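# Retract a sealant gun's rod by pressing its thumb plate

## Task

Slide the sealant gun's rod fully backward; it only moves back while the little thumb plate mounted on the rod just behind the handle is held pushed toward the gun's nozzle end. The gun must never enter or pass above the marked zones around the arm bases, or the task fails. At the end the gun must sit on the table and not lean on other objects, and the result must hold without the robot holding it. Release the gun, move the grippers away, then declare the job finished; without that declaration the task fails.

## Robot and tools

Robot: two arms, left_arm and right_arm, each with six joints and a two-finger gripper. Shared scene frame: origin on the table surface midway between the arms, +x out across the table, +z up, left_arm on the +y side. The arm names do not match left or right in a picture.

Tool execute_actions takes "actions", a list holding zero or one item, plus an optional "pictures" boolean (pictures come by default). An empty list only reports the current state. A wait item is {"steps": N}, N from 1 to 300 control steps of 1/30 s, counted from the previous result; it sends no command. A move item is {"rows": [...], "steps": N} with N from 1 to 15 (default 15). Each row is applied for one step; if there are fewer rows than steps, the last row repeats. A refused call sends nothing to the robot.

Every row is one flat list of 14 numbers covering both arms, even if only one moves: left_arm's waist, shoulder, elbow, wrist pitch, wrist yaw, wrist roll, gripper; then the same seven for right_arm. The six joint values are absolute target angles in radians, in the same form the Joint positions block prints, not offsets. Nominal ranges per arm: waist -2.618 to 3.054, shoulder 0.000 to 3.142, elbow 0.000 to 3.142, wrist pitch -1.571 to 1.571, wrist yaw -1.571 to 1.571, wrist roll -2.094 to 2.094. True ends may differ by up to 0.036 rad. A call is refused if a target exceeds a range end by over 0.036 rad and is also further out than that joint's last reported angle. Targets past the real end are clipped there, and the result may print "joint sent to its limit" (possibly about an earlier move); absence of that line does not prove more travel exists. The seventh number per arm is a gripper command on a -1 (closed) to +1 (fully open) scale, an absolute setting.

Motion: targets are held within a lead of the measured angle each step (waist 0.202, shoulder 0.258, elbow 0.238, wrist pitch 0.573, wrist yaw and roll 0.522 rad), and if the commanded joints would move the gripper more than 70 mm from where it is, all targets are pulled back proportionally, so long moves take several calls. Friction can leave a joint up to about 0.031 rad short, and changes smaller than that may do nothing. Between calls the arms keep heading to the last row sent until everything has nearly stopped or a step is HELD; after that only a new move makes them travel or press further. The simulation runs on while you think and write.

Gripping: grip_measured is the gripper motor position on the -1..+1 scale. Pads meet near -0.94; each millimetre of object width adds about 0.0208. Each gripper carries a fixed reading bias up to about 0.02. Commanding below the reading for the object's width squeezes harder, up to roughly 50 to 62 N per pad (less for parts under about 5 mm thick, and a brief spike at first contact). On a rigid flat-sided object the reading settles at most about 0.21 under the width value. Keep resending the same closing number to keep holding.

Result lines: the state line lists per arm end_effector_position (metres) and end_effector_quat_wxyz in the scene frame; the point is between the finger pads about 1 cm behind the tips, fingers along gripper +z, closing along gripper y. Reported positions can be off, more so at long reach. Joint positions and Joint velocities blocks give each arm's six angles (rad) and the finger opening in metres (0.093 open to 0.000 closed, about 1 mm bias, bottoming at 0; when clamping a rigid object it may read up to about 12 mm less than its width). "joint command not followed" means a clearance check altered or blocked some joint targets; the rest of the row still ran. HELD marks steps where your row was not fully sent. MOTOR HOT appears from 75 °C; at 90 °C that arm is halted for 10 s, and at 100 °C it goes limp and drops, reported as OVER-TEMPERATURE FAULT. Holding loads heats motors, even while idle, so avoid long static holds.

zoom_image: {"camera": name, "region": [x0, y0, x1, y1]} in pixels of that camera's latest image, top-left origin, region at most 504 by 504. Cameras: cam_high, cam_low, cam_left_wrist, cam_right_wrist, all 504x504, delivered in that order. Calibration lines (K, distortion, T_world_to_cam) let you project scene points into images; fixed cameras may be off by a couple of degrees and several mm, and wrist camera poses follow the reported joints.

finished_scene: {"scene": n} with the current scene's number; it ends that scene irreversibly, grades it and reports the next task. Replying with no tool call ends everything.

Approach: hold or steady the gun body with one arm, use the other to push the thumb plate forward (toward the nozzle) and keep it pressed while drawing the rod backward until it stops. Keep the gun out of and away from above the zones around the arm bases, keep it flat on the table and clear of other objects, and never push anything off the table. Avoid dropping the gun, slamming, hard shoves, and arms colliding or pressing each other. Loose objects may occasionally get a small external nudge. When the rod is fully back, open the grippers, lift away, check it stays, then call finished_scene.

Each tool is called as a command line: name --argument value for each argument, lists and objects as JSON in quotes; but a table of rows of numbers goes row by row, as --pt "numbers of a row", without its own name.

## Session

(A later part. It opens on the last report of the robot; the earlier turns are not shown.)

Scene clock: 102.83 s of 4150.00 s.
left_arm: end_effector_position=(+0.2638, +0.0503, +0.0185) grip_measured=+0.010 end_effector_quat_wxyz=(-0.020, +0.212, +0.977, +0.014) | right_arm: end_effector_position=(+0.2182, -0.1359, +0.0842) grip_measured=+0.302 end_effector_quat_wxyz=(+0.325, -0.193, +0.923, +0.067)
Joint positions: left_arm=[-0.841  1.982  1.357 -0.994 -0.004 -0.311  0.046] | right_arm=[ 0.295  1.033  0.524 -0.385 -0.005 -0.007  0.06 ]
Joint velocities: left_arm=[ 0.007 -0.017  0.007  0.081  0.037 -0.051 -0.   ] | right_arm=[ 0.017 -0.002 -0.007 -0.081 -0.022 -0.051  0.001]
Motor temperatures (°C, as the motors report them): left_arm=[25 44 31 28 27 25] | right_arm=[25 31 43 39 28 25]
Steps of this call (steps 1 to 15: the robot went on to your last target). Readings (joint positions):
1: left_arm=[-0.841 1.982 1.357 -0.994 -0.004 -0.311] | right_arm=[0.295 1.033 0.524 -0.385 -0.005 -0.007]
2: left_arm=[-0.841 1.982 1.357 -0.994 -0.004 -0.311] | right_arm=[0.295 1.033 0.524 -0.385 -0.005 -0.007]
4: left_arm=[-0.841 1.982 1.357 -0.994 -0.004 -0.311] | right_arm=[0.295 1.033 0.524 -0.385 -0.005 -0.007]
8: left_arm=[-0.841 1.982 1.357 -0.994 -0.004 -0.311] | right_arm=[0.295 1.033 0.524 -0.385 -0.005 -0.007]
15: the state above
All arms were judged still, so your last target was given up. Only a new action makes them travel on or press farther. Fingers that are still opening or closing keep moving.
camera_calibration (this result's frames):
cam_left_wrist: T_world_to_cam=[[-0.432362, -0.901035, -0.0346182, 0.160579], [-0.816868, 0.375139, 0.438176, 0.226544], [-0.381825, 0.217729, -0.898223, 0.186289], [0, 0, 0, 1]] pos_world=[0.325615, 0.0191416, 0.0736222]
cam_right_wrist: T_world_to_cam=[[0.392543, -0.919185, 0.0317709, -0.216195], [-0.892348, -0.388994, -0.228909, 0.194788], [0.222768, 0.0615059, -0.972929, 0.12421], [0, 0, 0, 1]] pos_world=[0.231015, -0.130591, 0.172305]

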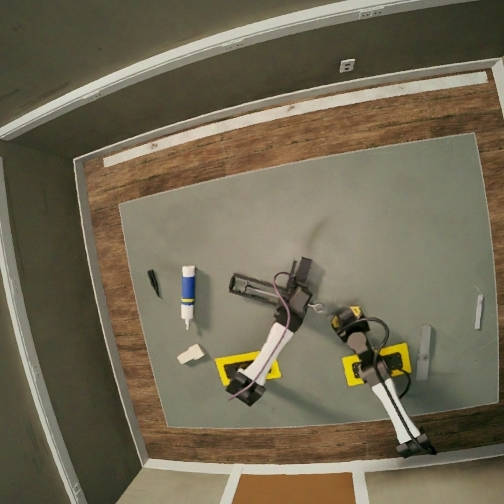

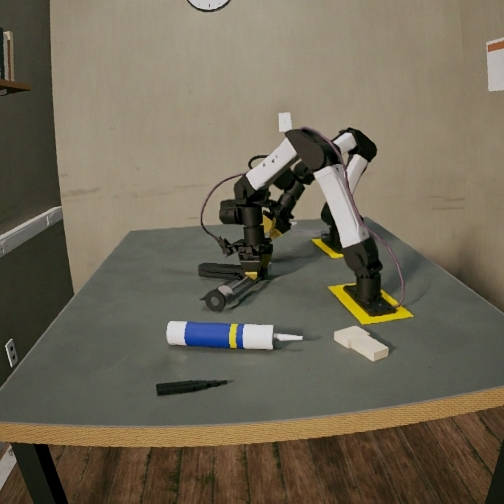

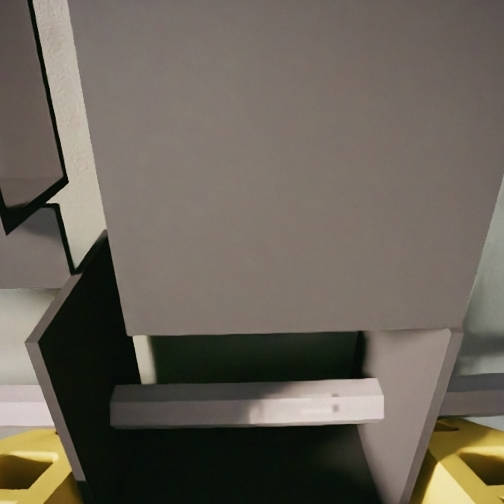

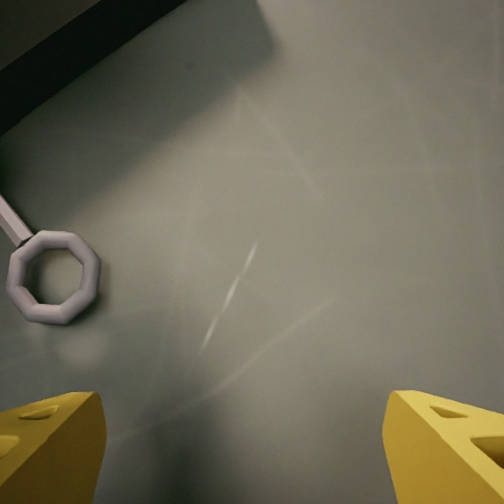

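execute_actions --actions '[{"rows":[[-0.83,2.0,1.38,-0.95,0,-0.27,-0.3,0.53,1.035,0.55,-0.385,0,0,0.3],[-0.83,2.0,1.38,-0.95,0,-0.27,-0.3,0.53,1.035,0.55,-0.385,0,0,0.3],[-0.83,2.0,1.38,-0.95,0,-0.27,-0.3,0.53,1.035,0.55,-0.385,0,0,0.3],[-0.83,2.0,1.38,-0.95,0,-0.27,-0.3,0.53,1.035,0.55,-0.385,0,0,0.3],[-0.83,2.0,1.38,-0.95,0,-0.27,-0.3,0.53,1.035,0.55,-0.385,0,0,0.3],[-0.83,2.0,1.38,-0.95,0,-0.27,-0.3,0.53,1.15,0.55,-0.27,0,0,0.3],[-0.83,2.0,1.38,-0.95,0,-0.27,-0.3,0.53,1.15,0.55,-0.27,0,0,0.3],[-0.83,2.0,1.38,-0.95,0,-0.27,-0.3,0.53,1.30,0.55,-0.11,0,0,0.3]],"steps":15}]'

Scene clock: 116.13 s of 4150.00 s.
left_arm: end_effector_position=(+0.2638, +0.0503, +0.0185) grip_measured=+0.010 end_effector_quat_wxyz=(-0.020, +0.212, +0.977, +0.014) | right_arm: end_effector_position=(+0.2160, -0.0580, +0.0519) grip_measured=+0.302 end_effector_quat_wxyz=(+0.307, -0.297, +0.898, +0.103)
Joint positions: left_arm=[-0.841  1.982  1.357 -0.994 -0.004 -0.311  0.046] | right_arm=[ 0.525  1.298  0.542 -0.155 -0.006 -0.004  0.06 ]
Joint velocities: left_arm=[ 0.012  0.012 -0.012 -0.095 -0.022 -0.022  0.   ] | right_arm=[-0.017  0.007 -0.007  0.491  0.007  0.037 -0.   ]
Motor temperatures (°C, as the motors report them): left_arm=[25 44 33 28 27 25] | right_arm=[25 30 44 39 28 25]
Steps of this call (steps 1 to 90: nothing new was sent; then 9.80 s passed at rest; steps 91 to 105: all 15 steps of this action). Readings (joint positions):
91: left_arm=[-0.841 1.982 1.357 -0.994 -0.004 -0.311] | right_arm=[0.327 1.033 0.524 -0.385 0.014 -0.004]
92: left_arm=[-0.841 1.982 1.357 -0.994 -0.004 -0.311] | right_arm=[0.396 1.033 0.524 -0.384 0.017 -0.004]
94: left_arm=[-0.841 1.982 1.357 -0.994 -0.004 -0.311] | right_arm=[0.500 1.033 0.524 -0.380 -0.000 -0.004]
98: left_arm=[-0.841 1.982 1.357 -0.994 -0.004 -0.311] | right_arm=[0.525 1.127 0.534 -0.306 -0.006 -0.004]
105: the state above
camera_calibration (this result's frames):
cam_left_wrist: T_world_to_cam=[[-0.432362, -0.901035, -0.0346182, 0.160579], [-0.816868, 0.375139, 0.438176, 0.226544], [-0.381825, 0.217729, -0.898223, 0.186289], [0, 0, 0, 1]] pos_world=[0.325615, 0.0191416, 0.0736222]
cam_right_wrist: T_world_to_cam=[[0.591652, -0.805655, 0.0294515, -0.178981], [-0.783722, -0.583342, -0.213289, 0.180267], [0.189018, 0.103111, -0.976545, 0.0983924], [0, 0, 0, 1]] pos_world=[0.228576, -0.0491851, 0.139805]

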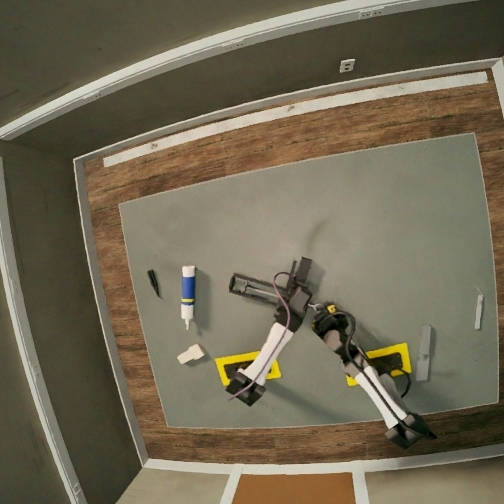

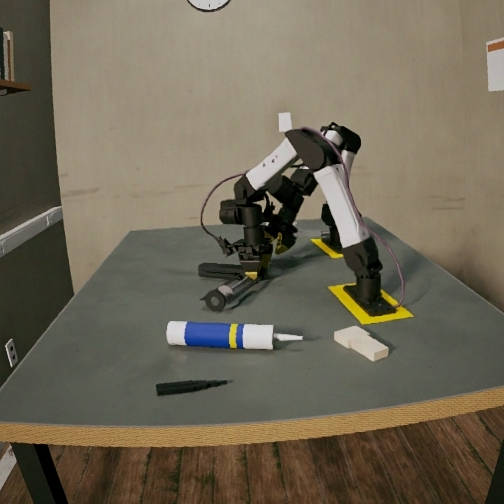

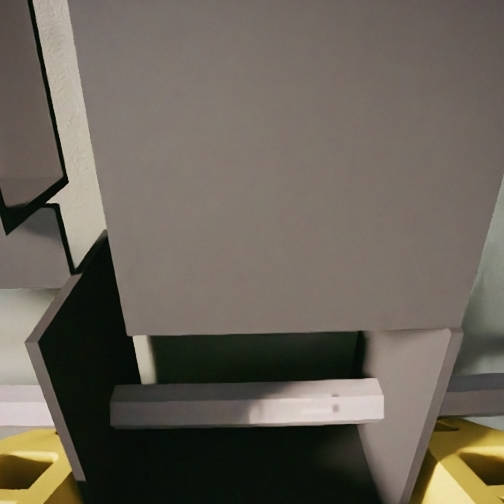

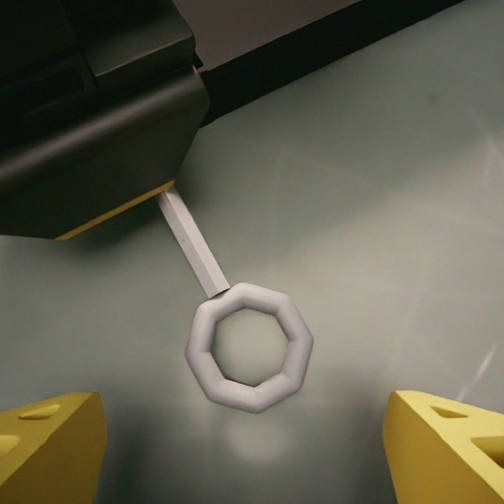

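execute_actions --actions '[{"rows":[[-0.83,2.0,1.38,-0.95,0,-0.27,-0.3,0.53,1.33,0.44,0.0,0,0,0.3],[-0.83,2.0,1.38,-0.95,0,-0.27,-0.3,0.53,1.33,0.44,0.0,0,0,0.3],[-0.83,2.0,1.38,-0.95,0,-0.27,-0.3,0.53,1.33,0.44,0.0,0,0,0.3],[-0.83,2.0,1.38,-0.95,0,-0.27,-0.3,0.53,1.41,0.355,0.14,0,0,0.3]],"steps":15}]' --pictures false

execute_actions --actions '[{"rows":[[-0.83,2.0,1.38,-0.95,0,-0.27,-0.3,0.53,1.45,0.43,0.14,0,0,0.3],[-0.83,2.0,1.38,-0.95,0,-0.27,-0.3,0.53,1.45,0.43,0.14,0,0,0.3],[-0.83,2.0,1.38,-0.95,0,-0.27,-0.3,0.53,1.45,0.43,0.14,0,0,0.3],[-0.83,2.0,1.38,-0.95,0,-0.27,-0.3,0.53,1.485,0.47,0.14,0,0,0.3]],"steps":15}]'

Scene clock: 123.43 s of 4150.00 s.
left_arm: end_effector_position=(+0.2638, +0.0503, +0.0185) grip_measured=+0.010 end_effector_quat_wxyz=(-0.020, +0.212, +0.977, +0.014) | right_arm: end_effector_position=(+0.2115, -0.0616, +0.0131) grip_measured=+0.302 end_effector_quat_wxyz=(+0.325, -0.297, +0.891, +0.107)
Joint positions: left_arm=[-0.841  1.982  1.357 -0.994 -0.004 -0.311  0.046] | right_arm=[ 0.526  1.392  0.388  0.132 -0.003 -0.008  0.06 ]
Joint velocities: left_arm=[ 0.012 -0.007 -0.002 -0.022 -0.022 -0.066  0.   ] | right_arm=[-0.007 -0.002 -0.002  0.037  0.037  0.007 -0.001]
Motor temperatures (°C, as the motors report them): left_arm=[25 44 33 28 27 25] | right_arm=[25 30 45 39 28 25]
Steps of this call (steps 1 to 30: the robot went on to your last target; steps 31 to 90: nothing new was sent; then 3.80 s passed at rest; steps 91 to 105: all 15 steps of this action). Readings (joint positions):
91: left_arm=[-0.841 1.982 1.357 -0.994 -0.004 -0.311] | right_arm=[0.525 1.299 0.531 -0.087 -0.006 -0.004]
92: left_arm=[-0.841 1.982 1.357 -0.994 -0.004 -0.311] | right_arm=[0.525 1.299 0.513 -0.059 -0.006 -0.004]
94: left_arm=[-0.841 1.982 1.357 -0.994 -0.004 -0.311] | right_arm=[0.525 1.316 0.470 -0.005 -0.006 -0.004]
98: left_arm=[-0.841 1.982 1.357 -0.994 -0.004 -0.311] | right_arm=[0.526 1.390 0.388 0.094 -0.003 -0.008]
105: the state above

Scene clock: 123.93 s of 4150.00 s.
left_arm: end_effector_position=(+0.2638, +0.0503, +0.0185) grip_measured=+0.010 end_effector_quat_wxyz=(-0.020, +0.212, +0.977, +0.014) | right_arm: end_effector_position=(+0.2257, -0.0511, +0.0138) grip_measured=+0.302 end_effector_quat_wxyz=(+0.325, -0.297, +0.891, +0.107)
Joint positions: left_arm=[-0.841  1.982  1.357 -0.994 -0.004 -0.311  0.046] | right_arm=[ 0.526  1.468  0.452  0.144 -0.003 -0.008  0.06 ]
Joint velocities: left_arm=[ 0.002  0.002  0.002  0.081 -0.007  0.037  0.   ] | right_arm=[-0.002 -0.017  0.007 -0.051  0.037  0.066 -0.   ]
Motor temperatures (°C, as the motors report them): left_arm=[25 44 33 28 27 25] | right_arm=[25 30 45 39 28 25]
Steps of this call (steps 1 to 15: all 15 steps of this action). Readings (joint positions):
1: left_arm=[-0.841 1.982 1.357 -0.994 -0.004 -0.311] | right_arm=[0.526 1.398 0.391 0.133 -0.003 -0.008]
2: left_arm=[-0.841 1.982 1.357 -0.994 -0.004 -0.311] | right_arm=[0.526 1.411 0.399 0.134 -0.003 -0.008]
4: left_arm=[-0.841 1.982 1.357 -0.994 -0.004 -0.311] | right_arm=[0.526 1.435 0.414 0.135 -0.003 -0.008]
8: left_arm=[-0.841 1.982 1.357 -0.994 -0.004 -0.311] | right_arm=[0.526 1.468 0.449 0.140 -0.003 -0.008]
15: the state above
camera_calibration (this result's frames):
cam_left_wrist: T_world_to_cam=[[-0.432362, -0.901035, -0.0346182, 0.160579], [-0.816868, 0.375139, 0.438176, 0.226544], [-0.381825, 0.217729, -0.898223, 0.186289], [0, 0, 0, 1]] pos_world=[0.325615, 0.0191416, 0.0736222]
cam_right_wrist: T_world_to_cam=[[0.592247, -0.805042, 0.0339236, -0.17822], [-0.774783, -0.580537, -0.250377, 0.182318], [0.221258, 0.122001, -0.967554, 0.0521789], [0, 0, 0, 1]] pos_world=[0.235263, -0.0439981, 0.10218]

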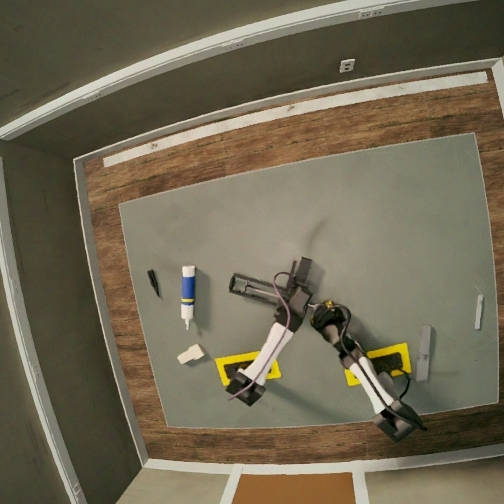

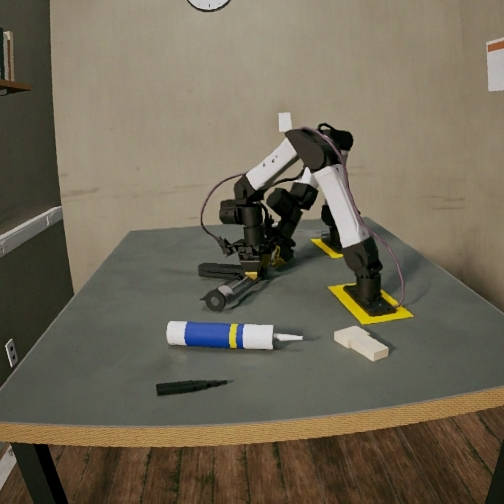

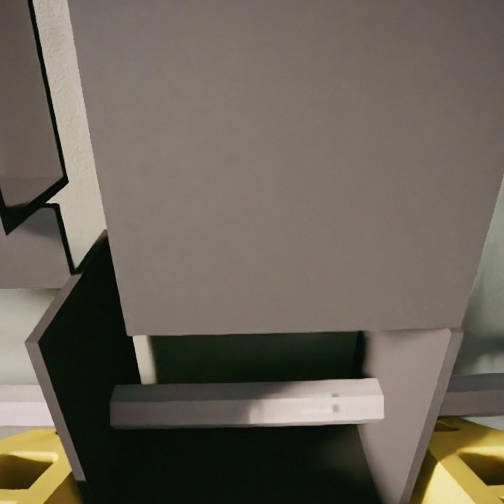

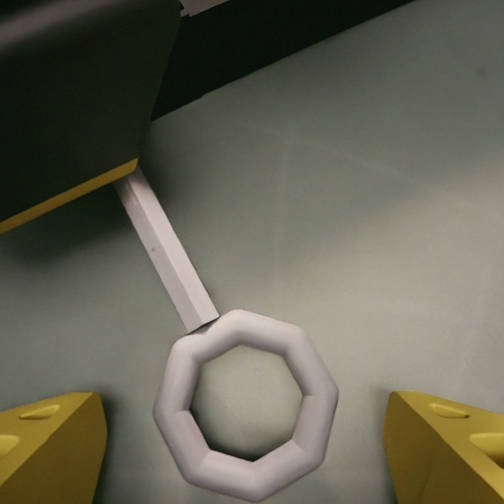

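Close to scene‑1 view; nudge forward slightly and close.

execute_actions --actions '[{"rows":[[-0.83,2.0,1.38,-0.95,0,-0.27,-0.3,0.53,1.50,0.49,0.14,0,0,0.3],[-0.83,2.0,1.38,-0.95,0,-0.27,-0.3,0.53,1.50,0.49,0.14,0,0,0.3],[-0.83,2.0,1.38,-0.95,0,-0.27,-0.3,0.53,1.50,0.49,0.14,0,0,0.3],[-0.83,2.0,1.38,-0.95,0,-0.27,-0.3,0.53,1.50,0.49,0.14,0,0,0.3],[-0.83,2.0,1.38,-0.95,0,-0.27,-0.3,0.53,1.50,0.49,0.14,0,0,0.3],[-0.83,2.0,1.38,-0.95,0,-0.27,-0.3,0.53,1.50,0.49,0.14,0,0,-0.7]],"steps":15}]'

Scene clock: 131.90 s of 4150.00 s.
left_arm: end_effector_position=(+0.2638, +0.0503, +0.0185) grip_measured=+0.010 end_effector_quat_wxyz=(-0.020, +0.212, +0.977, +0.014) | right_arm: end_effector_position=(+0.2303, -0.0478, +0.0162) grip_measured=-0.357 end_effector_quat_wxyz=(+0.328, -0.296, +0.891, +0.108)
Joint positions: left_arm=[-0.841  1.982  1.357 -0.994 -0.004 -0.311  0.046] | right_arm=[ 0.526  1.481  0.47   0.145 -0.003 -0.006  0.028]
Joint velocities: left_arm=[ 0.002 -0.027 -0.017 -0.007  0.022  0.037 -0.   ] | right_arm=[-0.022 -0.012 -0.007 -0.11  -0.007  0.051 -0.   ]
Motor temperatures (°C, as the motors report them): left_arm=[25 44 34 28 27 26] | right_arm=[25 30 45 39 28 25]
Steps of this call (steps 1 to 15: the robot went on to your last target; steps 16 to 90: nothing new was sent; then 4.47 s passed at rest; steps 91 to 105: all 15 steps of this action). Readings (joint positions):
91: left_arm=[-0.841 1.982 1.357 -0.994 -0.004 -0.311] | right_arm=[0.526 1.470 0.454 0.143 -0.003 -0.008]
92: left_arm=[-0.841 1.982 1.357 -0.994 -0.004 -0.311] | right_arm=[0.526 1.474 0.459 0.143 -0.003 -0.008]
94: left_arm=[-0.841 1.982 1.357 -0.994 -0.004 -0.311] | right_arm=[0.526 1.480 0.467 0.143 -0.003 -0.008]
98: left_arm=[-0.841 1.982 1.357 -0.994 -0.004 -0.311] | right_arm=[0.526 1.481 0.470 0.144 -0.003 -0.007]
105: the state above
camera_calibration (this result's frames):
cam_left_wrist: T_world_to_cam=[[-0.432705, -0.900871, -0.034601, 0.160661], [-0.816719, 0.375456, 0.438182, 0.226489], [-0.381754, 0.217863, -0.89822, 0.186264], [0, 0, 0, 1]] pos_world=[0.325603, 0.0191187, 0.0736217]
cam_right_wrist: T_world_to_cam=[[0.59049, -0.806381, 0.0327309, -0.178005], [-0.774793, -0.577776, -0.256652, 0.188587], [0.225871, 0.126191, -0.965949, 0.0521821], [0, 0, 0, 1]] pos_world=[0.23944, -0.0411641, 0.104633]

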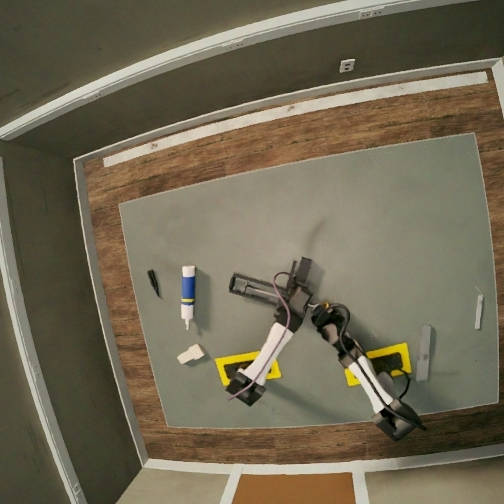

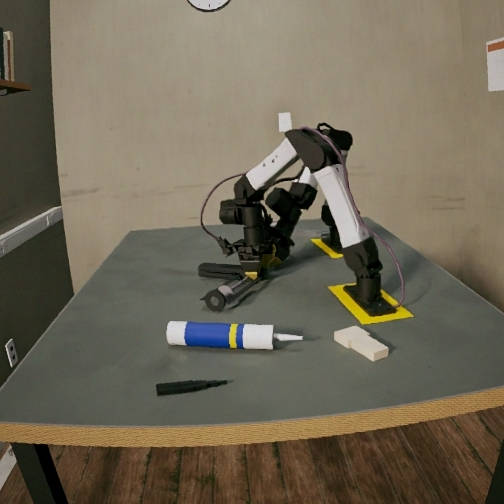

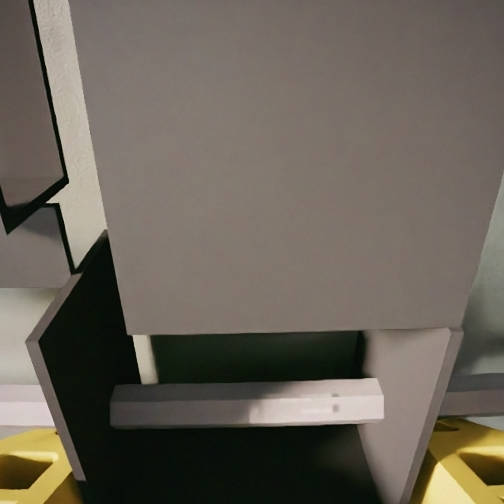

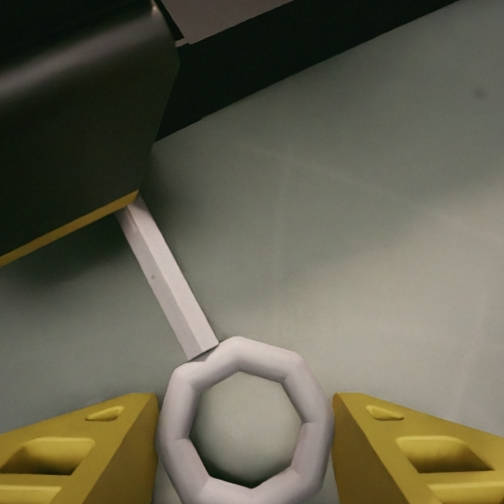

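execute_actions --actions '[{"rows":[[-0.82,1.975,1.35,-0.97,0,-0.28,-0.3,0.53,1.50,0.49,0.14,0,0,-0.7],[-0.81,1.97,1.34,-0.97,0,-0.27,-0.3,0.53,1.50,0.49,0.14,0,0,-0.7],[-0.80,1.965,1.33,-0.97,0,-0.26,-0.3,0.53,1.50,0.49,0.14,0,0,-0.7],[-0.79,1.96,1.32,-0.97,0,-0.25,-0.3,0.53,1.50,0.49,0.14,0,0,-0.7],[-0.78,1.955,1.31,-0.97,0,-0.24,-0.3,0.53,1.50,0.49,0.14,0,0,-0.7],[-0.77,1.95,1.305,-0.97,0,-0.23,-0.3,0.53,1.50,0.49,0.14,0,0,-0.7],[-0.76,1.945,1.30,-0.97,0,-0.22,-0.3,0.53,1.50,0.49,0.14,0,0,-0.7],[-0.75,1.94,1.295,-0.97,0,-0.21,-0.3,0.53,1.50,0.49,0.14,0,0,-0.7],[-0.74,1.935,1.29,-0.97,0,-0.20,-0.3,0.53,1.50,0.49,0.14,0,0,-0.7],[-0.73,1.93,1.285,-0.97,0,-0.19,-0.3,0.53,1.50,0.49,0.14,0,0,-0.7],[-0.72,1.93,1.28,-0.97,0,-0.18,-0.3,0.53,1.50,0.49,0.14,0,0,-0.7],[-0.71,1.925,1.28,-0.97,0,-0.17,-0.3,0.53,1.50,0.49,0.14,0,0,-0.7],[-0.70,1.925,1.275,-0.97,0,-0.16,-0.3,0.53,1.50,0.49,0.14,0,0,-0.7],[-0.69,1.92,1.27,-0.97,0,-0.15,-0.3,0.53,1.50,0.49,0.14,0,0,-0.7],[-0.68,1.92,1.27,-0.97,0,-0.14,-0.3,0.53,1.50,0.49,0.14,0,0,-0.7]],"steps":15}]' --pictures false

execute_actions --actions '[{"steps":12}]'

Scene clock: 147.07 s of 4150.00 s.
left_arm: end_effector_position=(+0.2788, +0.0852, +0.0220) grip_measured=+0.010 end_effector_quat_wxyz=(-0.020, +0.208, +0.978, +0.007) | right_arm: end_effector_position=(+0.2320, -0.0431, +0.0199) grip_measured=-0.357 end_effector_quat_wxyz=(+0.337, -0.296, +0.886, +0.117)
Joint positions: left_arm=[-0.731  1.936  1.305 -0.983  0.003 -0.209  0.046] | right_arm=[ 0.529  1.481  0.47   0.168 -0.012 -0.002  0.028]
Joint velocities: left_arm=[ 0.266 -0.081 -0.081  0.022  0.066  0.315  0.001] | right_arm=[ 0.007 -0.002  0.017  0.037 -0.081  0.037 -0.001]
Motor temperatures (°C, as the motors report them): left_arm=[25 45 35 29 27 26] | right_arm=[25 30 46 40 28 25]
Steps of this call (steps 1 to 15: the robot went on to your last target; steps 16 to 90: nothing new was sent; then 11.67 s passed at rest; steps 91 to 105: all 15 steps of this action). Readings (joint positions):
91: left_arm=[-0.840 1.982 1.357 -0.994 -0.004 -0.311] | right_arm=[0.526 1.481 0.470 0.145 -0.003 -0.006]
92: left_arm=[-0.839 1.982 1.357 -0.994 -0.003 -0.310] | right_arm=[0.526 1.481 0.470 0.145 -0.003 -0.006]
94: left_arm=[-0.835 1.979 1.355 -0.994 -0.001 -0.305] | right_arm=[0.526 1.481 0.470 0.147 -0.004 -0.004]
98: left_arm=[-0.808 1.961 1.336 -0.986 0.002 -0.280] | right_arm=[0.528 1.481 0.470 0.162 -0.008 -0.002]
105: the state above

Scene clock: 147.47 s of 4150.00 s.
left_arm: end_effector_position=(+0.2818, +0.0920, +0.0220) grip_measured=+0.010 end_effector_quat_wxyz=(-0.021, +0.209, +0.978, +0.008) | right_arm: end_effector_position=(+0.2320, -0.0430, +0.0199) grip_measured=-0.357 end_effector_quat_wxyz=(+0.336, -0.296, +0.886, +0.117)
Joint positions: left_arm=[-0.709  1.932  1.3   -0.983  0.002 -0.186  0.046] | right_arm=[ 0.529  1.481  0.47   0.168 -0.013 -0.002  0.028]
Joint velocities: left_arm=[-0.007  0.007  0.007  0.007  0.081 -0.007  0.001] | right_arm=[-0.007  0.007  0.007 -0.037 -0.007 -0.037 -0.001]
Motor temperatures (°C, as the motors report them): left_arm=[25 45 34 29 27 26] | right_arm=[25 30 46 39 28 25]
Steps of this call (steps 1 to 12: the robot went on to your last target). Readings (joint positions):
1: left_arm=[-0.722 1.934 1.303 -0.983 0.003 -0.201] | right_arm=[0.529 1.481 0.470 0.168 -0.012 -0.002]
2: left_arm=[-0.715 1.933 1.301 -0.983 0.003 -0.194] | right_arm=[0.529 1.481 0.470 0.168 -0.012 -0.002]
4: left_arm=[-0.709 1.932 1.300 -0.983 0.003 -0.187] | right_arm=[0.529 1.481 0.470 0.168 -0.012 -0.002]
8: left_arm=[-0.709 1.932 1.300 -0.983 0.002 -0.186] | right_arm=[0.529 1.481 0.470 0.168 -0.013 -0.002]
12: the state above
camera_calibration (this result's frames):
cam_left_wrist: T_world_to_cam=[[-0.425897, -0.90451, -0.0217685, 0.204271], [-0.817653, 0.374476, 0.437276, 0.22438], [-0.387369, 0.204034, -0.899064, 0.190008], [0, 0, 0, 1]] pos_world=[0.344067, 0.0619722, 0.0771604]
cam_right_wrist: T_world_to_cam=[[0.595601, -0.802966, 0.02248, -0.176121], [-0.767496, -0.577105, -0.279107, 0.192434], [0.237086, 0.148983, -0.959997, 0.0530354], [0, 0, 0, 1]] pos_world=[0.240016, -0.0382663, 0.108583]

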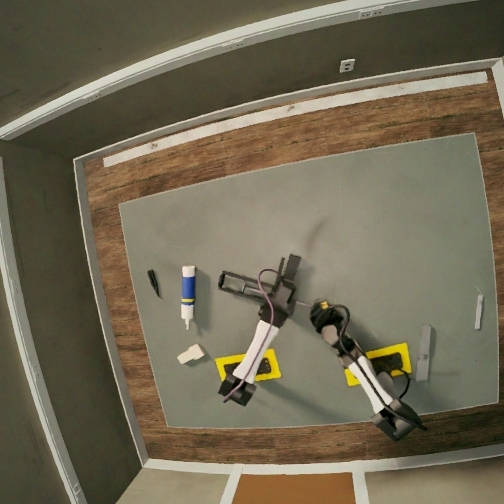

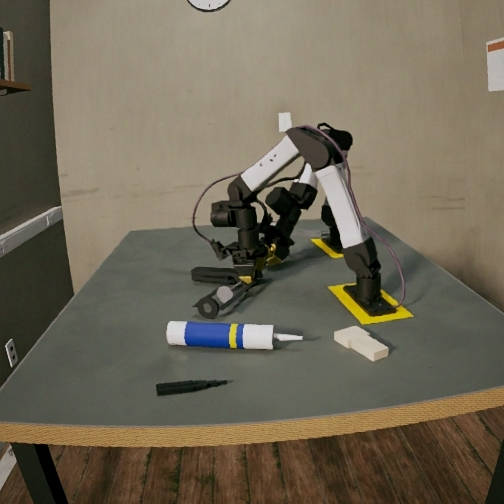

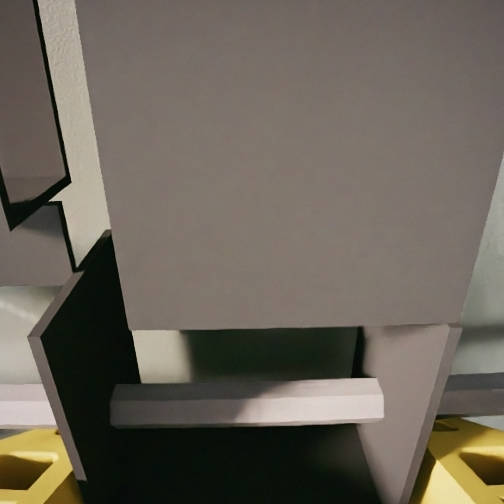

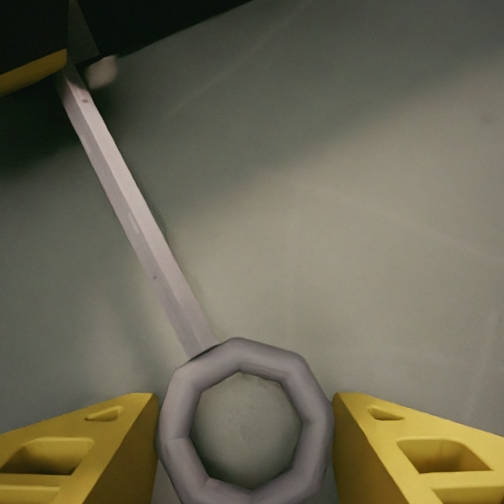

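execute_actions --actions '[{"rows":[[-0.65,1.92,1.27,-0.97,0,-0.11,-0.3,0.53,1.50,0.49,0.14,0,0,-0.7],[-0.63,1.92,1.27,-0.97,0,-0.09,-0.3,0.53,1.50,0.49,0.14,0,0,-0.7],[-0.63,1.92,1.27,-0.97,0,-0.09,-0.3,0.53,1.50,0.49,0.14,0,0,-0.7],[-0.61,1.92,1.27,-0.97,0,-0.07,-0.3,0.53,1.50,0.49,0.14,0,0,-0.7],[-0.61,1.92,1.27,-0.97,0,-0.07,-0.3,0.53,1.50,0.49,0.14,0,0,-0.7],[-0.59,1.92,1.27,-0.97,0,-0.05,-0.3,0.53,1.50,0.49,0.14,0,0,-0.7],[-0.59,1.92,1.27,-0.97,0,-0.05,-0.3,0.53,1.50,0.49,0.14,0,0,-0.7],[-0.57,1.92,1.27,-0.97,0,-0.03,-0.3,0.53,1.50,0.49,0.14,0,0,-0.7],[-0.57,1.92,1.27,-0.97,0,-0.03,-0.3,0.53,1.50,0.49,0.14,0,0,-0.7],[-0.55,1.92,1.27,-0.97,0,-0.01,-0.3,0.53,1.50,0.49,0.14,0,0,-0.7]],"steps":15}]'

Scene clock: 174.87 s of 4150.00 s.
left_arm: end_effector_position=(+0.3020, +0.1301, +0.0231) grip_measured=+0.010 end_effector_quat_wxyz=(-0.025, +0.212, +0.977, +0.007) | right_arm: end_effector_position=(+0.2331, -0.0430, +0.0207) grip_measured=-0.357 end_effector_quat_wxyz=(+0.339, -0.294, +0.886, +0.116)
Joint positions: left_arm=[-0.581  1.929  1.3   -0.994 -0.    -0.052  0.046] | right_arm=[ 0.529  1.481  0.47   0.173 -0.009 -0.     0.028]
Joint velocities: left_arm=[ 0.012 -0.002  0.007 -0.037 -0.007 -0.022 -0.   ] | right_arm=[ 0.007  0.007 -0.002  0.022 -0.037  0.037 -0.   ]
Motor temperatures (°C, as the motors report them): left_arm=[25 47 32 28 27 26] | right_arm=[25 30 47 39 28 25]
Steps of this call (steps 1 to 30: the robot went on to your last target; steps 31 to 90: nothing new was sent; then 23.90 s passed at rest; steps 91 to 105: all 15 steps of this action). Readings (joint positions):
91: left_arm=[-0.707 1.932 1.300 -0.983 0.003 -0.183] | right_arm=[0.529 1.481 0.470 0.168 -0.013 -0.002]
92: left_arm=[-0.700 1.932 1.300 -0.984 0.003 -0.177] | right_arm=[0.529 1.481 0.470 0.168 -0.013 -0.002]
94: left_arm=[-0.679 1.932 1.300 -0.986 0.003 -0.155] | right_arm=[0.529 1.481 0.470 0.168 -0.011 -0.002]
98: left_arm=[-0.630 1.930 1.300 -0.991 0.002 -0.105] | right_arm=[0.529 1.481 0.470 0.171 -0.010 -0.001]
105: the state above
camera_calibration (this result's frames):
cam_left_wrist: T_world_to_cam=[[-0.431548, -0.901903, -0.0183845, 0.248682], [-0.811453, 0.379205, 0.444688, 0.223506], [-0.394094, 0.206822, -0.895497, 0.192629], [0, 0, 0, 1]] pos_world=[0.364597, 0.0996921, 0.0776806]
cam_right_wrist: T_world_to_cam=[[0.592522, -0.805188, 0.024295, -0.176197], [-0.768192, -0.573861, -0.28384, 0.193915], [0.242487, 0.149518, -0.958564, 0.0522705], [0, 0, 0, 1]] pos_world=[0.24069, -0.0384068, 0.109426]

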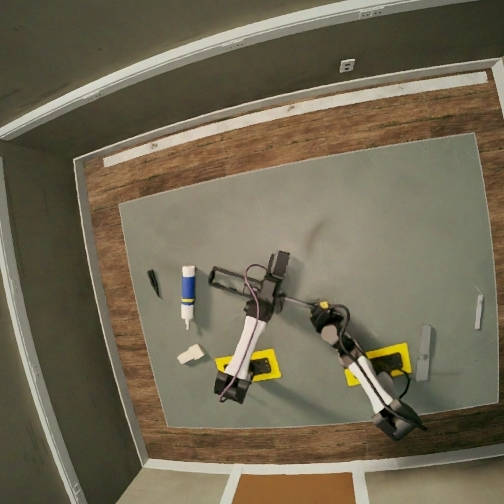

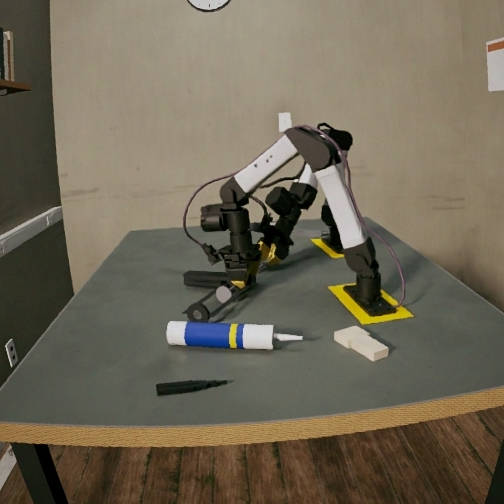

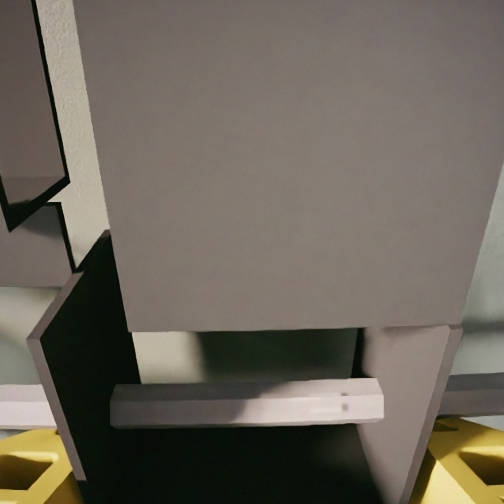

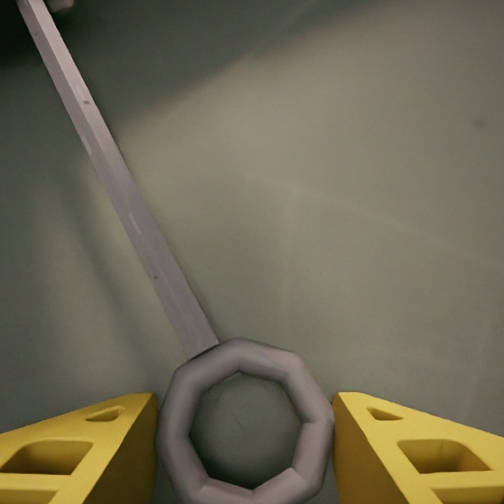

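execute_actions --actions '[{"rows":[[-0.55,1.92,1.27,-0.97,0,-0.01,-0.3,0.52,1.47,0.46,0.14,0,0,-0.7],[-0.55,1.92,1.27,-0.97,0,-0.01,-0.3,0.51,1.45,0.44,0.14,0,0,-0.7],[-0.55,1.92,1.27,-0.97,0,-0.01,-0.3,0.50,1.43,0.42,0.14,0,0,-0.7],[-0.55,1.92,1.27,-0.97,0,-0.01,-0.3,0.49,1.41,0.40,0.14,0,0,-0.7],[-0.55,1.92,1.27,-0.97,0,-0.01,-0.3,0.48,1.39,0.38,0.14,0,0,-0.7],[-0.55,1.92,1.27,-0.97,0,-0.01,-0.3,0.47,1.37,0.36,0.14,0,0,-0.7],[-0.55,1.92,1.27,-0.97,0,-0.01,-0.3,0.46,1.35,0.34,0.14,0,0,-0.7],[-0.55,1.92,1.27,-0.97,0,-0.01,-0.3,0.45,1.33,0.32,0.14,0,0,-0.7]],"steps":15}]'

zoom_image --camera "cam_low" --region '[150,220,330,340]'

Scene clock: 194.80 s of 4150.00 s.
left_arm: end_effector_position=(+0.3002, +0.1319, +0.0234) grip_measured=+0.010 end_effector_quat_wxyz=(-0.028, +0.216, +0.976, +0.008) | right_arm: end_effector_position=(+0.2160, -0.0708, +0.0204) grip_measured=-0.357 end_effector_quat_wxyz=(+0.344, -0.281, +0.888, +0.121)
Joint positions: left_arm=[-0.58   1.925  1.296 -1.    -0.001 -0.041  0.046] | right_arm=[ 0.472  1.345  0.352  0.169 -0.043 -0.016  0.028]
Joint velocities: left_arm=[-0.012 -0.017 -0.007 -0.037 -0.051  0.051 -0.001] | right_arm=[-0.002 -0.012  0.017  0.007  0.022  0.095  0.   ]
Motor temperatures (°C, as the motors report them): left_arm=[25 48 32 28 27 26] | right_arm=[25 30 47 38 28 25]
Steps of this call (steps 1 to 15: the robot went on to your last target; steps 16 to 90: nothing new was sent; then 16.43 s passed at rest; steps 91 to 105: all 15 steps of this action). Readings (joint positions):
91: left_arm=[-0.581 1.929 1.300 -0.994 -0.000 -0.052] | right_arm=[0.529 1.481 0.470 0.173 -0.009 -0.000]
92: left_arm=[-0.581 1.929 1.300 -0.994 -0.000 -0.052] | right_arm=[0.529 1.479 0.470 0.173 -0.009 -0.000]
94: left_arm=[-0.581 1.926 1.300 -0.995 -0.000 -0.052] | right_arm=[0.521 1.461 0.458 0.171 -0.012 -0.000]
98: left_arm=[-0.580 1.925 1.300 -0.999 0.002 -0.047] | right_arm=[0.487 1.381 0.386 0.170 -0.030 -0.010]
105: the state above
camera_calibration (this result's frames):
cam_left_wrist: T_world_to_cam=[[-0.439909, -0.897848, -0.0186984, 0.251509], [-0.805548, 0.385311, 0.450142, 0.218475], [-0.396955, 0.213084, -0.892761, 0.19181], [0, 0, 0, 1]] pos_world=[0.362773, 0.100765, 0.0775988]
cam_right_wrist: T_world_to_cam=[[0.573662, -0.819031, 0.00994711, -0.185008], [-0.780442, -0.550239, -0.296896, 0.169355], [0.248641, 0.162555, -0.954858, 0.059828], [0, 0, 0, 1]] pos_world=[0.223428, -0.0680673, 0.109248]

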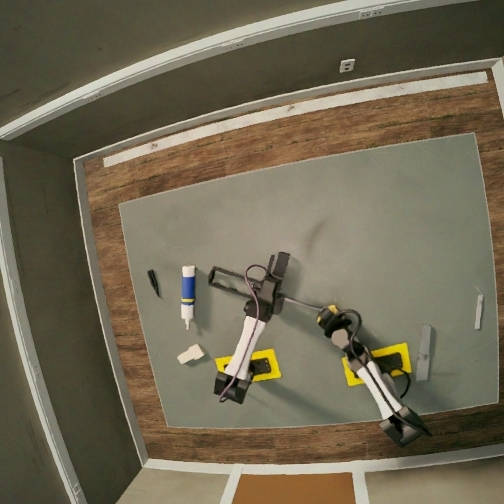

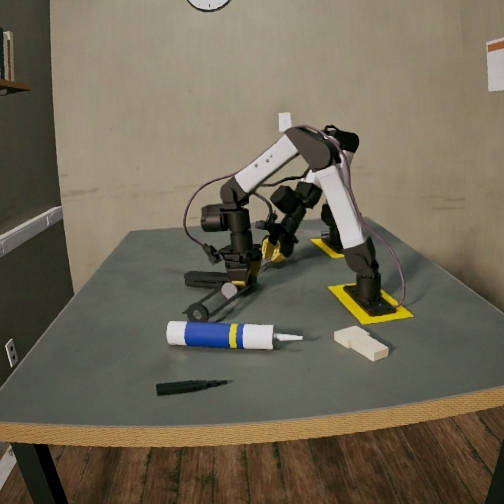

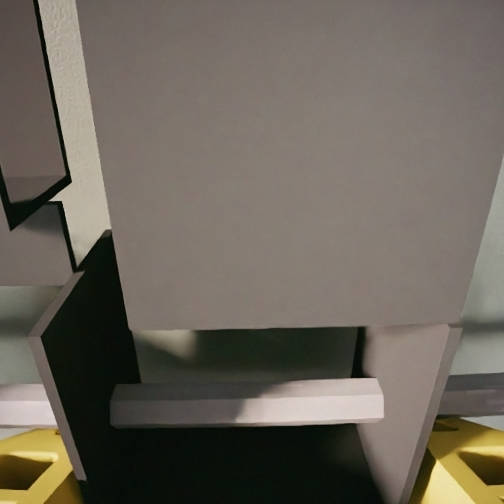

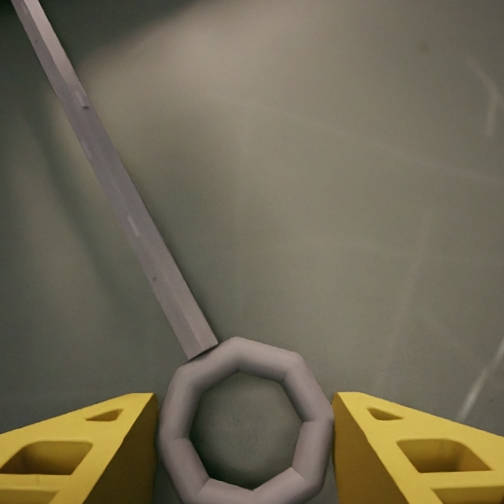

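Region (150, 220, 330, 340) of cam_low's 504x504 image, scaled by 2.800, with more detail than that image has.

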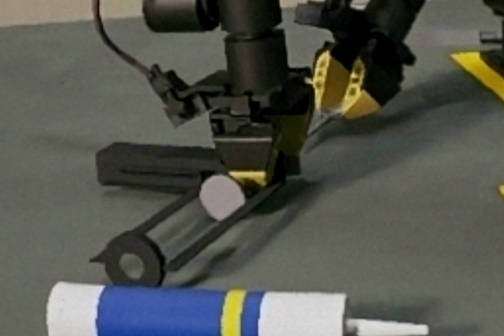

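execute_actions --actions '[{"rows":[[-0.57,1.92,1.27,-0.97,0,-0.03,0.2,0.45,1.33,0.32,0.14,0,0,-0.7],[-0.57,1.92,1.27,-0.97,0,-0.03,0.2,0.45,1.33,0.32,0.14,0,0,-0.7],[-0.57,1.92,1.27,-0.97,0,-0.03,0.2,0.45,1.33,0.32,0.14,0,0,-0.7],[-0.57,1.92,1.27,-0.97,0,-0.03,0.2,0.45,1.33,0.32,0.14,0,0,-0.7],[-0.57,1.92,1.27,-0.97,0,-0.03,0.2,0.45,1.33,0.32,0.14,0,0,-0.7],[-0.57,1.92,1.32,-1.02,0,-0.03,0.2,0.45,1.33,0.32,0.14,0,0,-0.7],[-0.57,1.92,1.37,-1.07,0,-0.03,0.2,0.45,1.33,0.32,0.14,0,0,-0.7],[-0.57,1.92,1.42,-1.12,0,-0.03,0.2,0.45,1.33,0.32,0.14,0,0,-0.7],[-0.57,1.92,1.47,-1.17,0,-0.03,0.2,0.45,1.33,0.32,0.14,0,0,-0.7]],"steps":15}]' --pictures false

execute_actions --actions '[{"rows":[[-0.60,1.92,1.47,-1.17,0,-0.06,-1,0.45,1.33,0.32,0.14,0,0,-0.7],[-0.64,1.92,1.47,-1.17,0,-0.10,-1,0.45,1.33,0.32,0.14,0,0,-0.7],[-0.68,1.92,1.47,-1.17,0,-0.14,-1,0.45,1.33,0.32,0.14,0,0,-0.7],[-0.72,1.92,1.47,-1.17,0,-0.18,-1,0.45,1.33,0.32,0.14,0,0,-0.7],[-0.76,1.92,1.47,-1.17,0,-0.22,-1,0.45,1.33,0.32,0.14,0,0,-0.7]],"steps":15}]'

Scene clock: 211.07 s of 4150.00 s.
left_arm: end_effector_position=(+0.3140, +0.1250, +0.0491) grip_measured=+0.201 end_effector_quat_wxyz=(-0.027, +0.222, +0.975, +0.008) | right_arm: end_effector_position=(+0.2222, -0.0727, +0.0264) grip_measured=-0.357 end_effector_quat_wxyz=(+0.357, -0.264, +0.887, +0.123)
Joint positions: left_arm=[-0.58   1.947  1.434 -1.114 -0.002 -0.029  0.055] | right_arm=[ 0.459  1.334  0.352  0.186 -0.037  0.005  0.028]
Joint velocities: left_arm=[-0.002  0.017 -0.017 -0.139 -0.066  0.022  0.   ] | right_arm=[ 0.002 -0.007 -0.027  0.051 -0.081 -0.007 -0.001]
Motor temperatures (°C, as the motors report them): left_arm=[25 48 31 28 27 26] | right_arm=[25 31 45 39 28 25]
Steps of this call (steps 1 to 15: the robot went on to your last target; steps 16 to 90: nothing new was sent; then 12.77 s passed at rest; steps 91 to 105: all 15 steps of this action). Readings (joint positions):
91: left_arm=[-0.580 1.925 1.296 -1.000 -0.001 -0.041] | right_arm=[0.472 1.345 0.352 0.169 -0.043 -0.016]
92: left_arm=[-0.580 1.925 1.296 -0.999 0.002 -0.041] | right_arm=[0.471 1.345 0.352 0.168 -0.043 -0.016]
94: left_arm=[-0.580 1.925 1.296 -0.998 0.004 -0.041] | right_arm=[0.470 1.345 0.352 0.168 -0.045 -0.016]
98: left_arm=[-0.580 1.933 1.322 -1.025 0.003 -0.040] | right_arm=[0.469 1.343 0.352 0.168 -0.047 -0.013]
105: the state above

Scene clock: 211.57 s of 4150.00 s.
left_arm: end_effector_position=(+0.2908, +0.0937, +0.0501) grip_measured=+0.008 end_effector_quat_wxyz=(-0.016, +0.223, +0.973, +0.057) | right_arm: end_effector_position=(+0.2081, -0.0857, +0.0093) grip_measured=-0.357 end_effector_quat_wxyz=(+0.321, -0.261, +0.904, +0.108)
Joint positions: left_arm=[-0.736  1.947  1.434 -1.133 -0.092 -0.186  0.046] | right_arm=[ 0.453  1.332  0.331  0.12  -0.028  0.008  0.028]
Joint velocities: left_arm=[-0.002  0.002 -0.002  0.037 -0.037 -0.095 -0.001] | right_arm=[ 0.007 -0.017  0.017 -0.007 -0.022 -0.007 -0.   ]
Motor temperatures (°C, as the motors report them): left_arm=[25 48 31 28 27 26] | right_arm=[25 31 45 39 28 25]
Steps of this call (steps 1 to 15: all 15 steps of this action). Readings (joint positions):
1: left_arm=[-0.581 1.947 1.434 -1.118 -0.003 -0.032] | right_arm=[0.459 1.334 0.352 0.186 -0.038 0.005]
2: left_arm=[-0.586 1.947 1.434 -1.122 -0.009 -0.040] | right_arm=[0.459 1.334 0.352 0.183 -0.039 0.005]
4: left_arm=[-0.618 1.947 1.434 -1.128 -0.032 -0.069] | right_arm=[0.458 1.334 0.349 0.160 -0.037 0.005]
8: left_arm=[-0.721 1.947 1.434 -1.130 -0.090 -0.159] | right_arm=[0.453 1.332 0.331 0.120 -0.027 0.008]
15: the state above
camera_calibration (this result's frames):
cam_left_wrist: T_world_to_cam=[[-0.45337, -0.883362, -0.118859, 0.22112], [-0.818622, 0.359923, 0.447563, 0.219938], [-0.35258, 0.300212, -0.886318, 0.19863], [0, 0, 0, 1]] pos_world=[0.350328, 0.0565369, 0.103896]
cam_right_wrist: T_world_to_cam=[[0.534947, -0.844874, 0.00436514, -0.186666], [-0.819163, -0.51992, -0.242188, 0.161865], [0.206888, 0.125982, -0.970219, 0.0593297], [0, 0, 0, 1]] pos_world=[0.220176, -0.0810273, 0.0975795]

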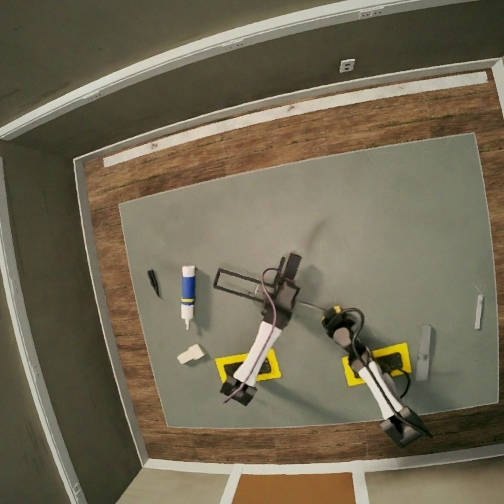

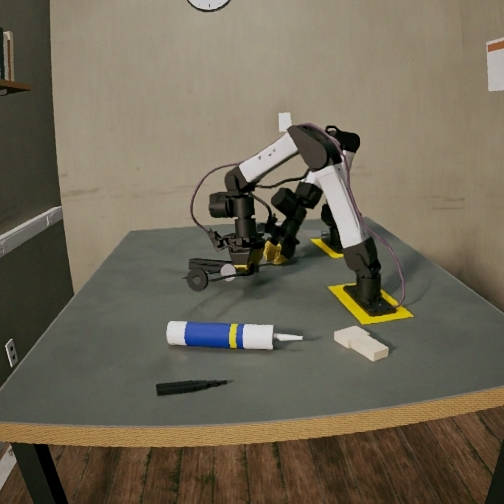

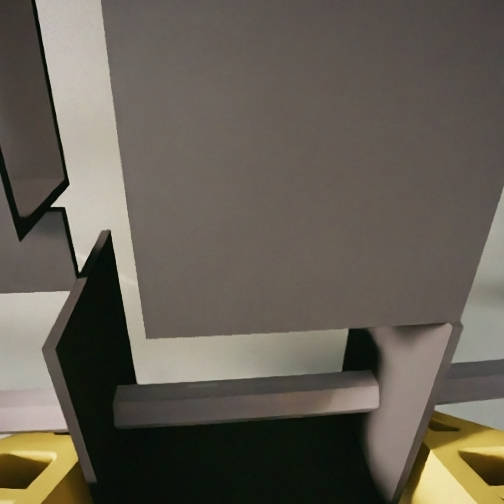

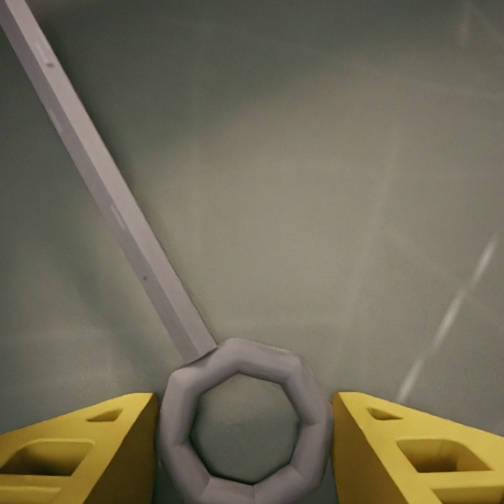

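execute_actions --actions '[{"rows":[[-0.76,1.92,1.42,-1.12,0,-0.22,-0.3,0.45,1.33,0.32,0.14,0,0,-0.7],[-0.76,1.92,1.37,-1.07,0,-0.22,-0.3,0.45,1.33,0.32,0.14,0,0,-0.7],[-0.76,1.92,1.32,-1.02,0,-0.22,-0.3,0.45,1.33,0.32,0.14,0,0,-0.7],[-0.76,1.92,1.27,-0.97,0,-0.22,-0.3,0.45,1.33,0.32,0.14,0,0,-0.7],[-0.76,1.92,1.27,-0.97,0,-0.22,-0.3,0.45,1.33,0.32,0.14,0,0,-0.7],[-0.76,1.92,1.27,-0.97,0,-0.22,-0.3,0.45,1.33,0.32,0.14,0,0,-0.7],[-0.76,1.92,1.27,-0.97,0,-0.22,-0.3,0.45,1.33,0.32,0.14,0,0,-0.7],[-0.76,1.92,1.27,-0.97,0,-0.22,-0.3,0.45,1.33,0.32,0.14,0,0,-0.7],[-0.76,1.92,1.27,-0.97,0,-0.22,-0.3,0.45,1.33,0.32,0.14,0,0,-0.7],[-0.76,1.92,1.27,-0.97,0,-0.22,0.7,0.45,1.33,0.32,0.14,0,0,-0.7]],"steps":15}]'

zoom_image --camera "cam_low" --region '[150,210,330,330]'

Scene clock: 221.20 s of 4150.00 s.
left_arm: end_effector_position=(+0.2754, +0.0840, +0.0220) grip_measured=+0.697 end_effector_quat_wxyz=(-0.015, +0.218, +0.976, +0.017) | right_arm: end_effector_position=(+0.2083, -0.0860, +0.0093) grip_measured=-0.357 end_effector_quat_wxyz=(+0.323, -0.279, +0.899, +0.100)
Joint positions: left_arm=[-0.75   1.927  1.293 -0.978 -0.019 -0.208  0.079] | right_arm=[ 0.453  1.332  0.331  0.12  -0.025 -0.031  0.028]
Joint velocities: left_arm=[-0.027 -0.002 -0.012  0.007  0.095 -0.007  0.001] | right_arm=[-0.002  0.012  0.002 -0.022 -0.007 -0.007 -0.001]
Motor temperatures (°C, as the motors report them): left_arm=[25 50 33 28 27 26] | right_arm=[25 31 44 40 28 25]
Steps of this call (steps 1 to 15: the robot went on to your last target; steps 16 to 90: nothing new was sent; then 6.13 s passed at rest; steps 91 to 105: all 15 steps of this action). Readings (joint positions):
91: left_arm=[-0.736 1.947 1.434 -1.132 -0.092 -0.186] | right_arm=[0.453 1.332 0.331 0.120 -0.028 0.008]
92: left_arm=[-0.736 1.945 1.424 -1.120 -0.091 -0.185] | right_arm=[0.453 1.332 0.331 0.120 -0.027 0.008]
94: left_arm=[-0.736 1.932 1.369 -1.064 -0.071 -0.188] | right_arm=[0.453 1.332 0.331 0.118 -0.028 0.003]
98: left_arm=[-0.736 1.927 1.300 -0.992 -0.045 -0.203] | right_arm=[0.453 1.332 0.331 0.113 -0.027 -0.028]
105: the state above
camera_calibration (this result's frames):
cam_left_wrist: T_world_to_cam=[[-0.443718, -0.89515, -0.0426657, 0.198849], [-0.816767, 0.384354, 0.430306, 0.22118], [-0.36879, 0.225782, -0.901674, 0.182266], [0, 0, 0, 1]] pos_world=[0.336104, 0.0518359, 0.0776536]
cam_right_wrist: T_world_to_cam=[[0.558712, -0.828755, 0.0317331, -0.190887], [-0.80007, -0.548663, -0.242604, 0.155422], [0.21847, 0.110157, -0.969606, 0.0555374], [0, 0, 0, 1]] pos_world=[0.218866, -0.0790417, 0.0976129]

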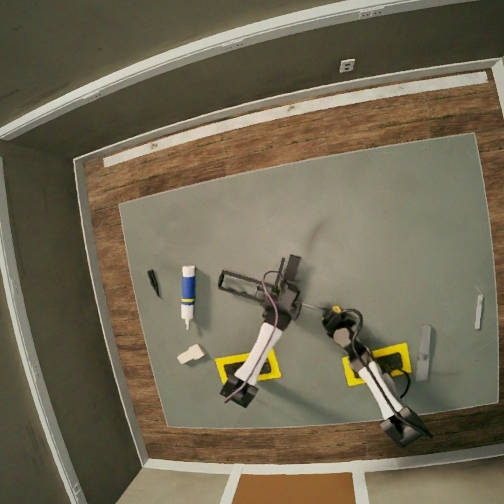

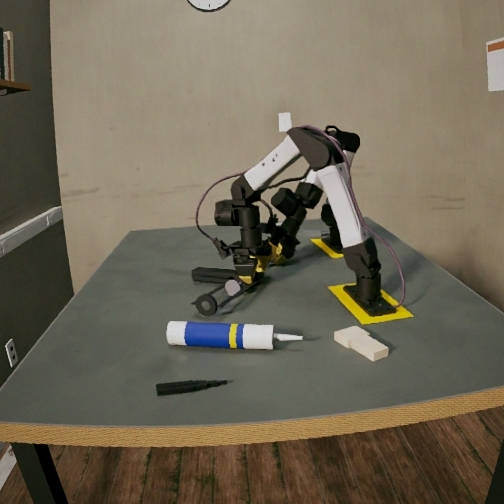

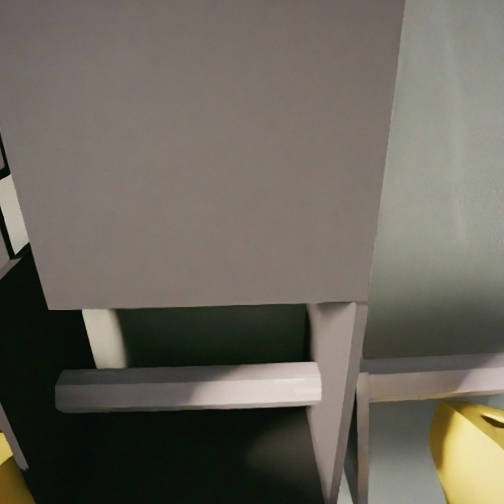

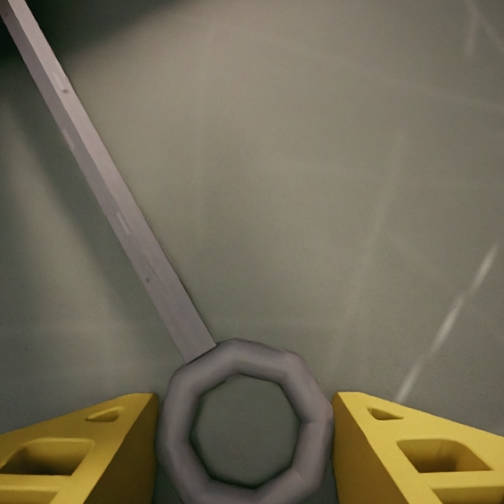

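Region (150, 210, 330, 330) of cam_low's 504x504 image, scaled by 2.800, with more detail than that image has.

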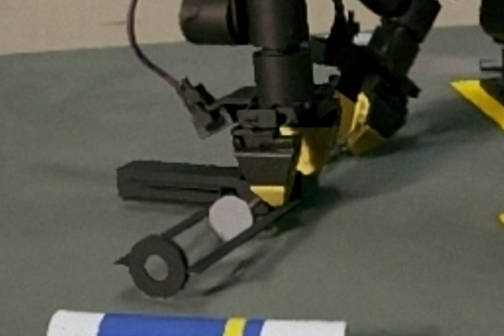

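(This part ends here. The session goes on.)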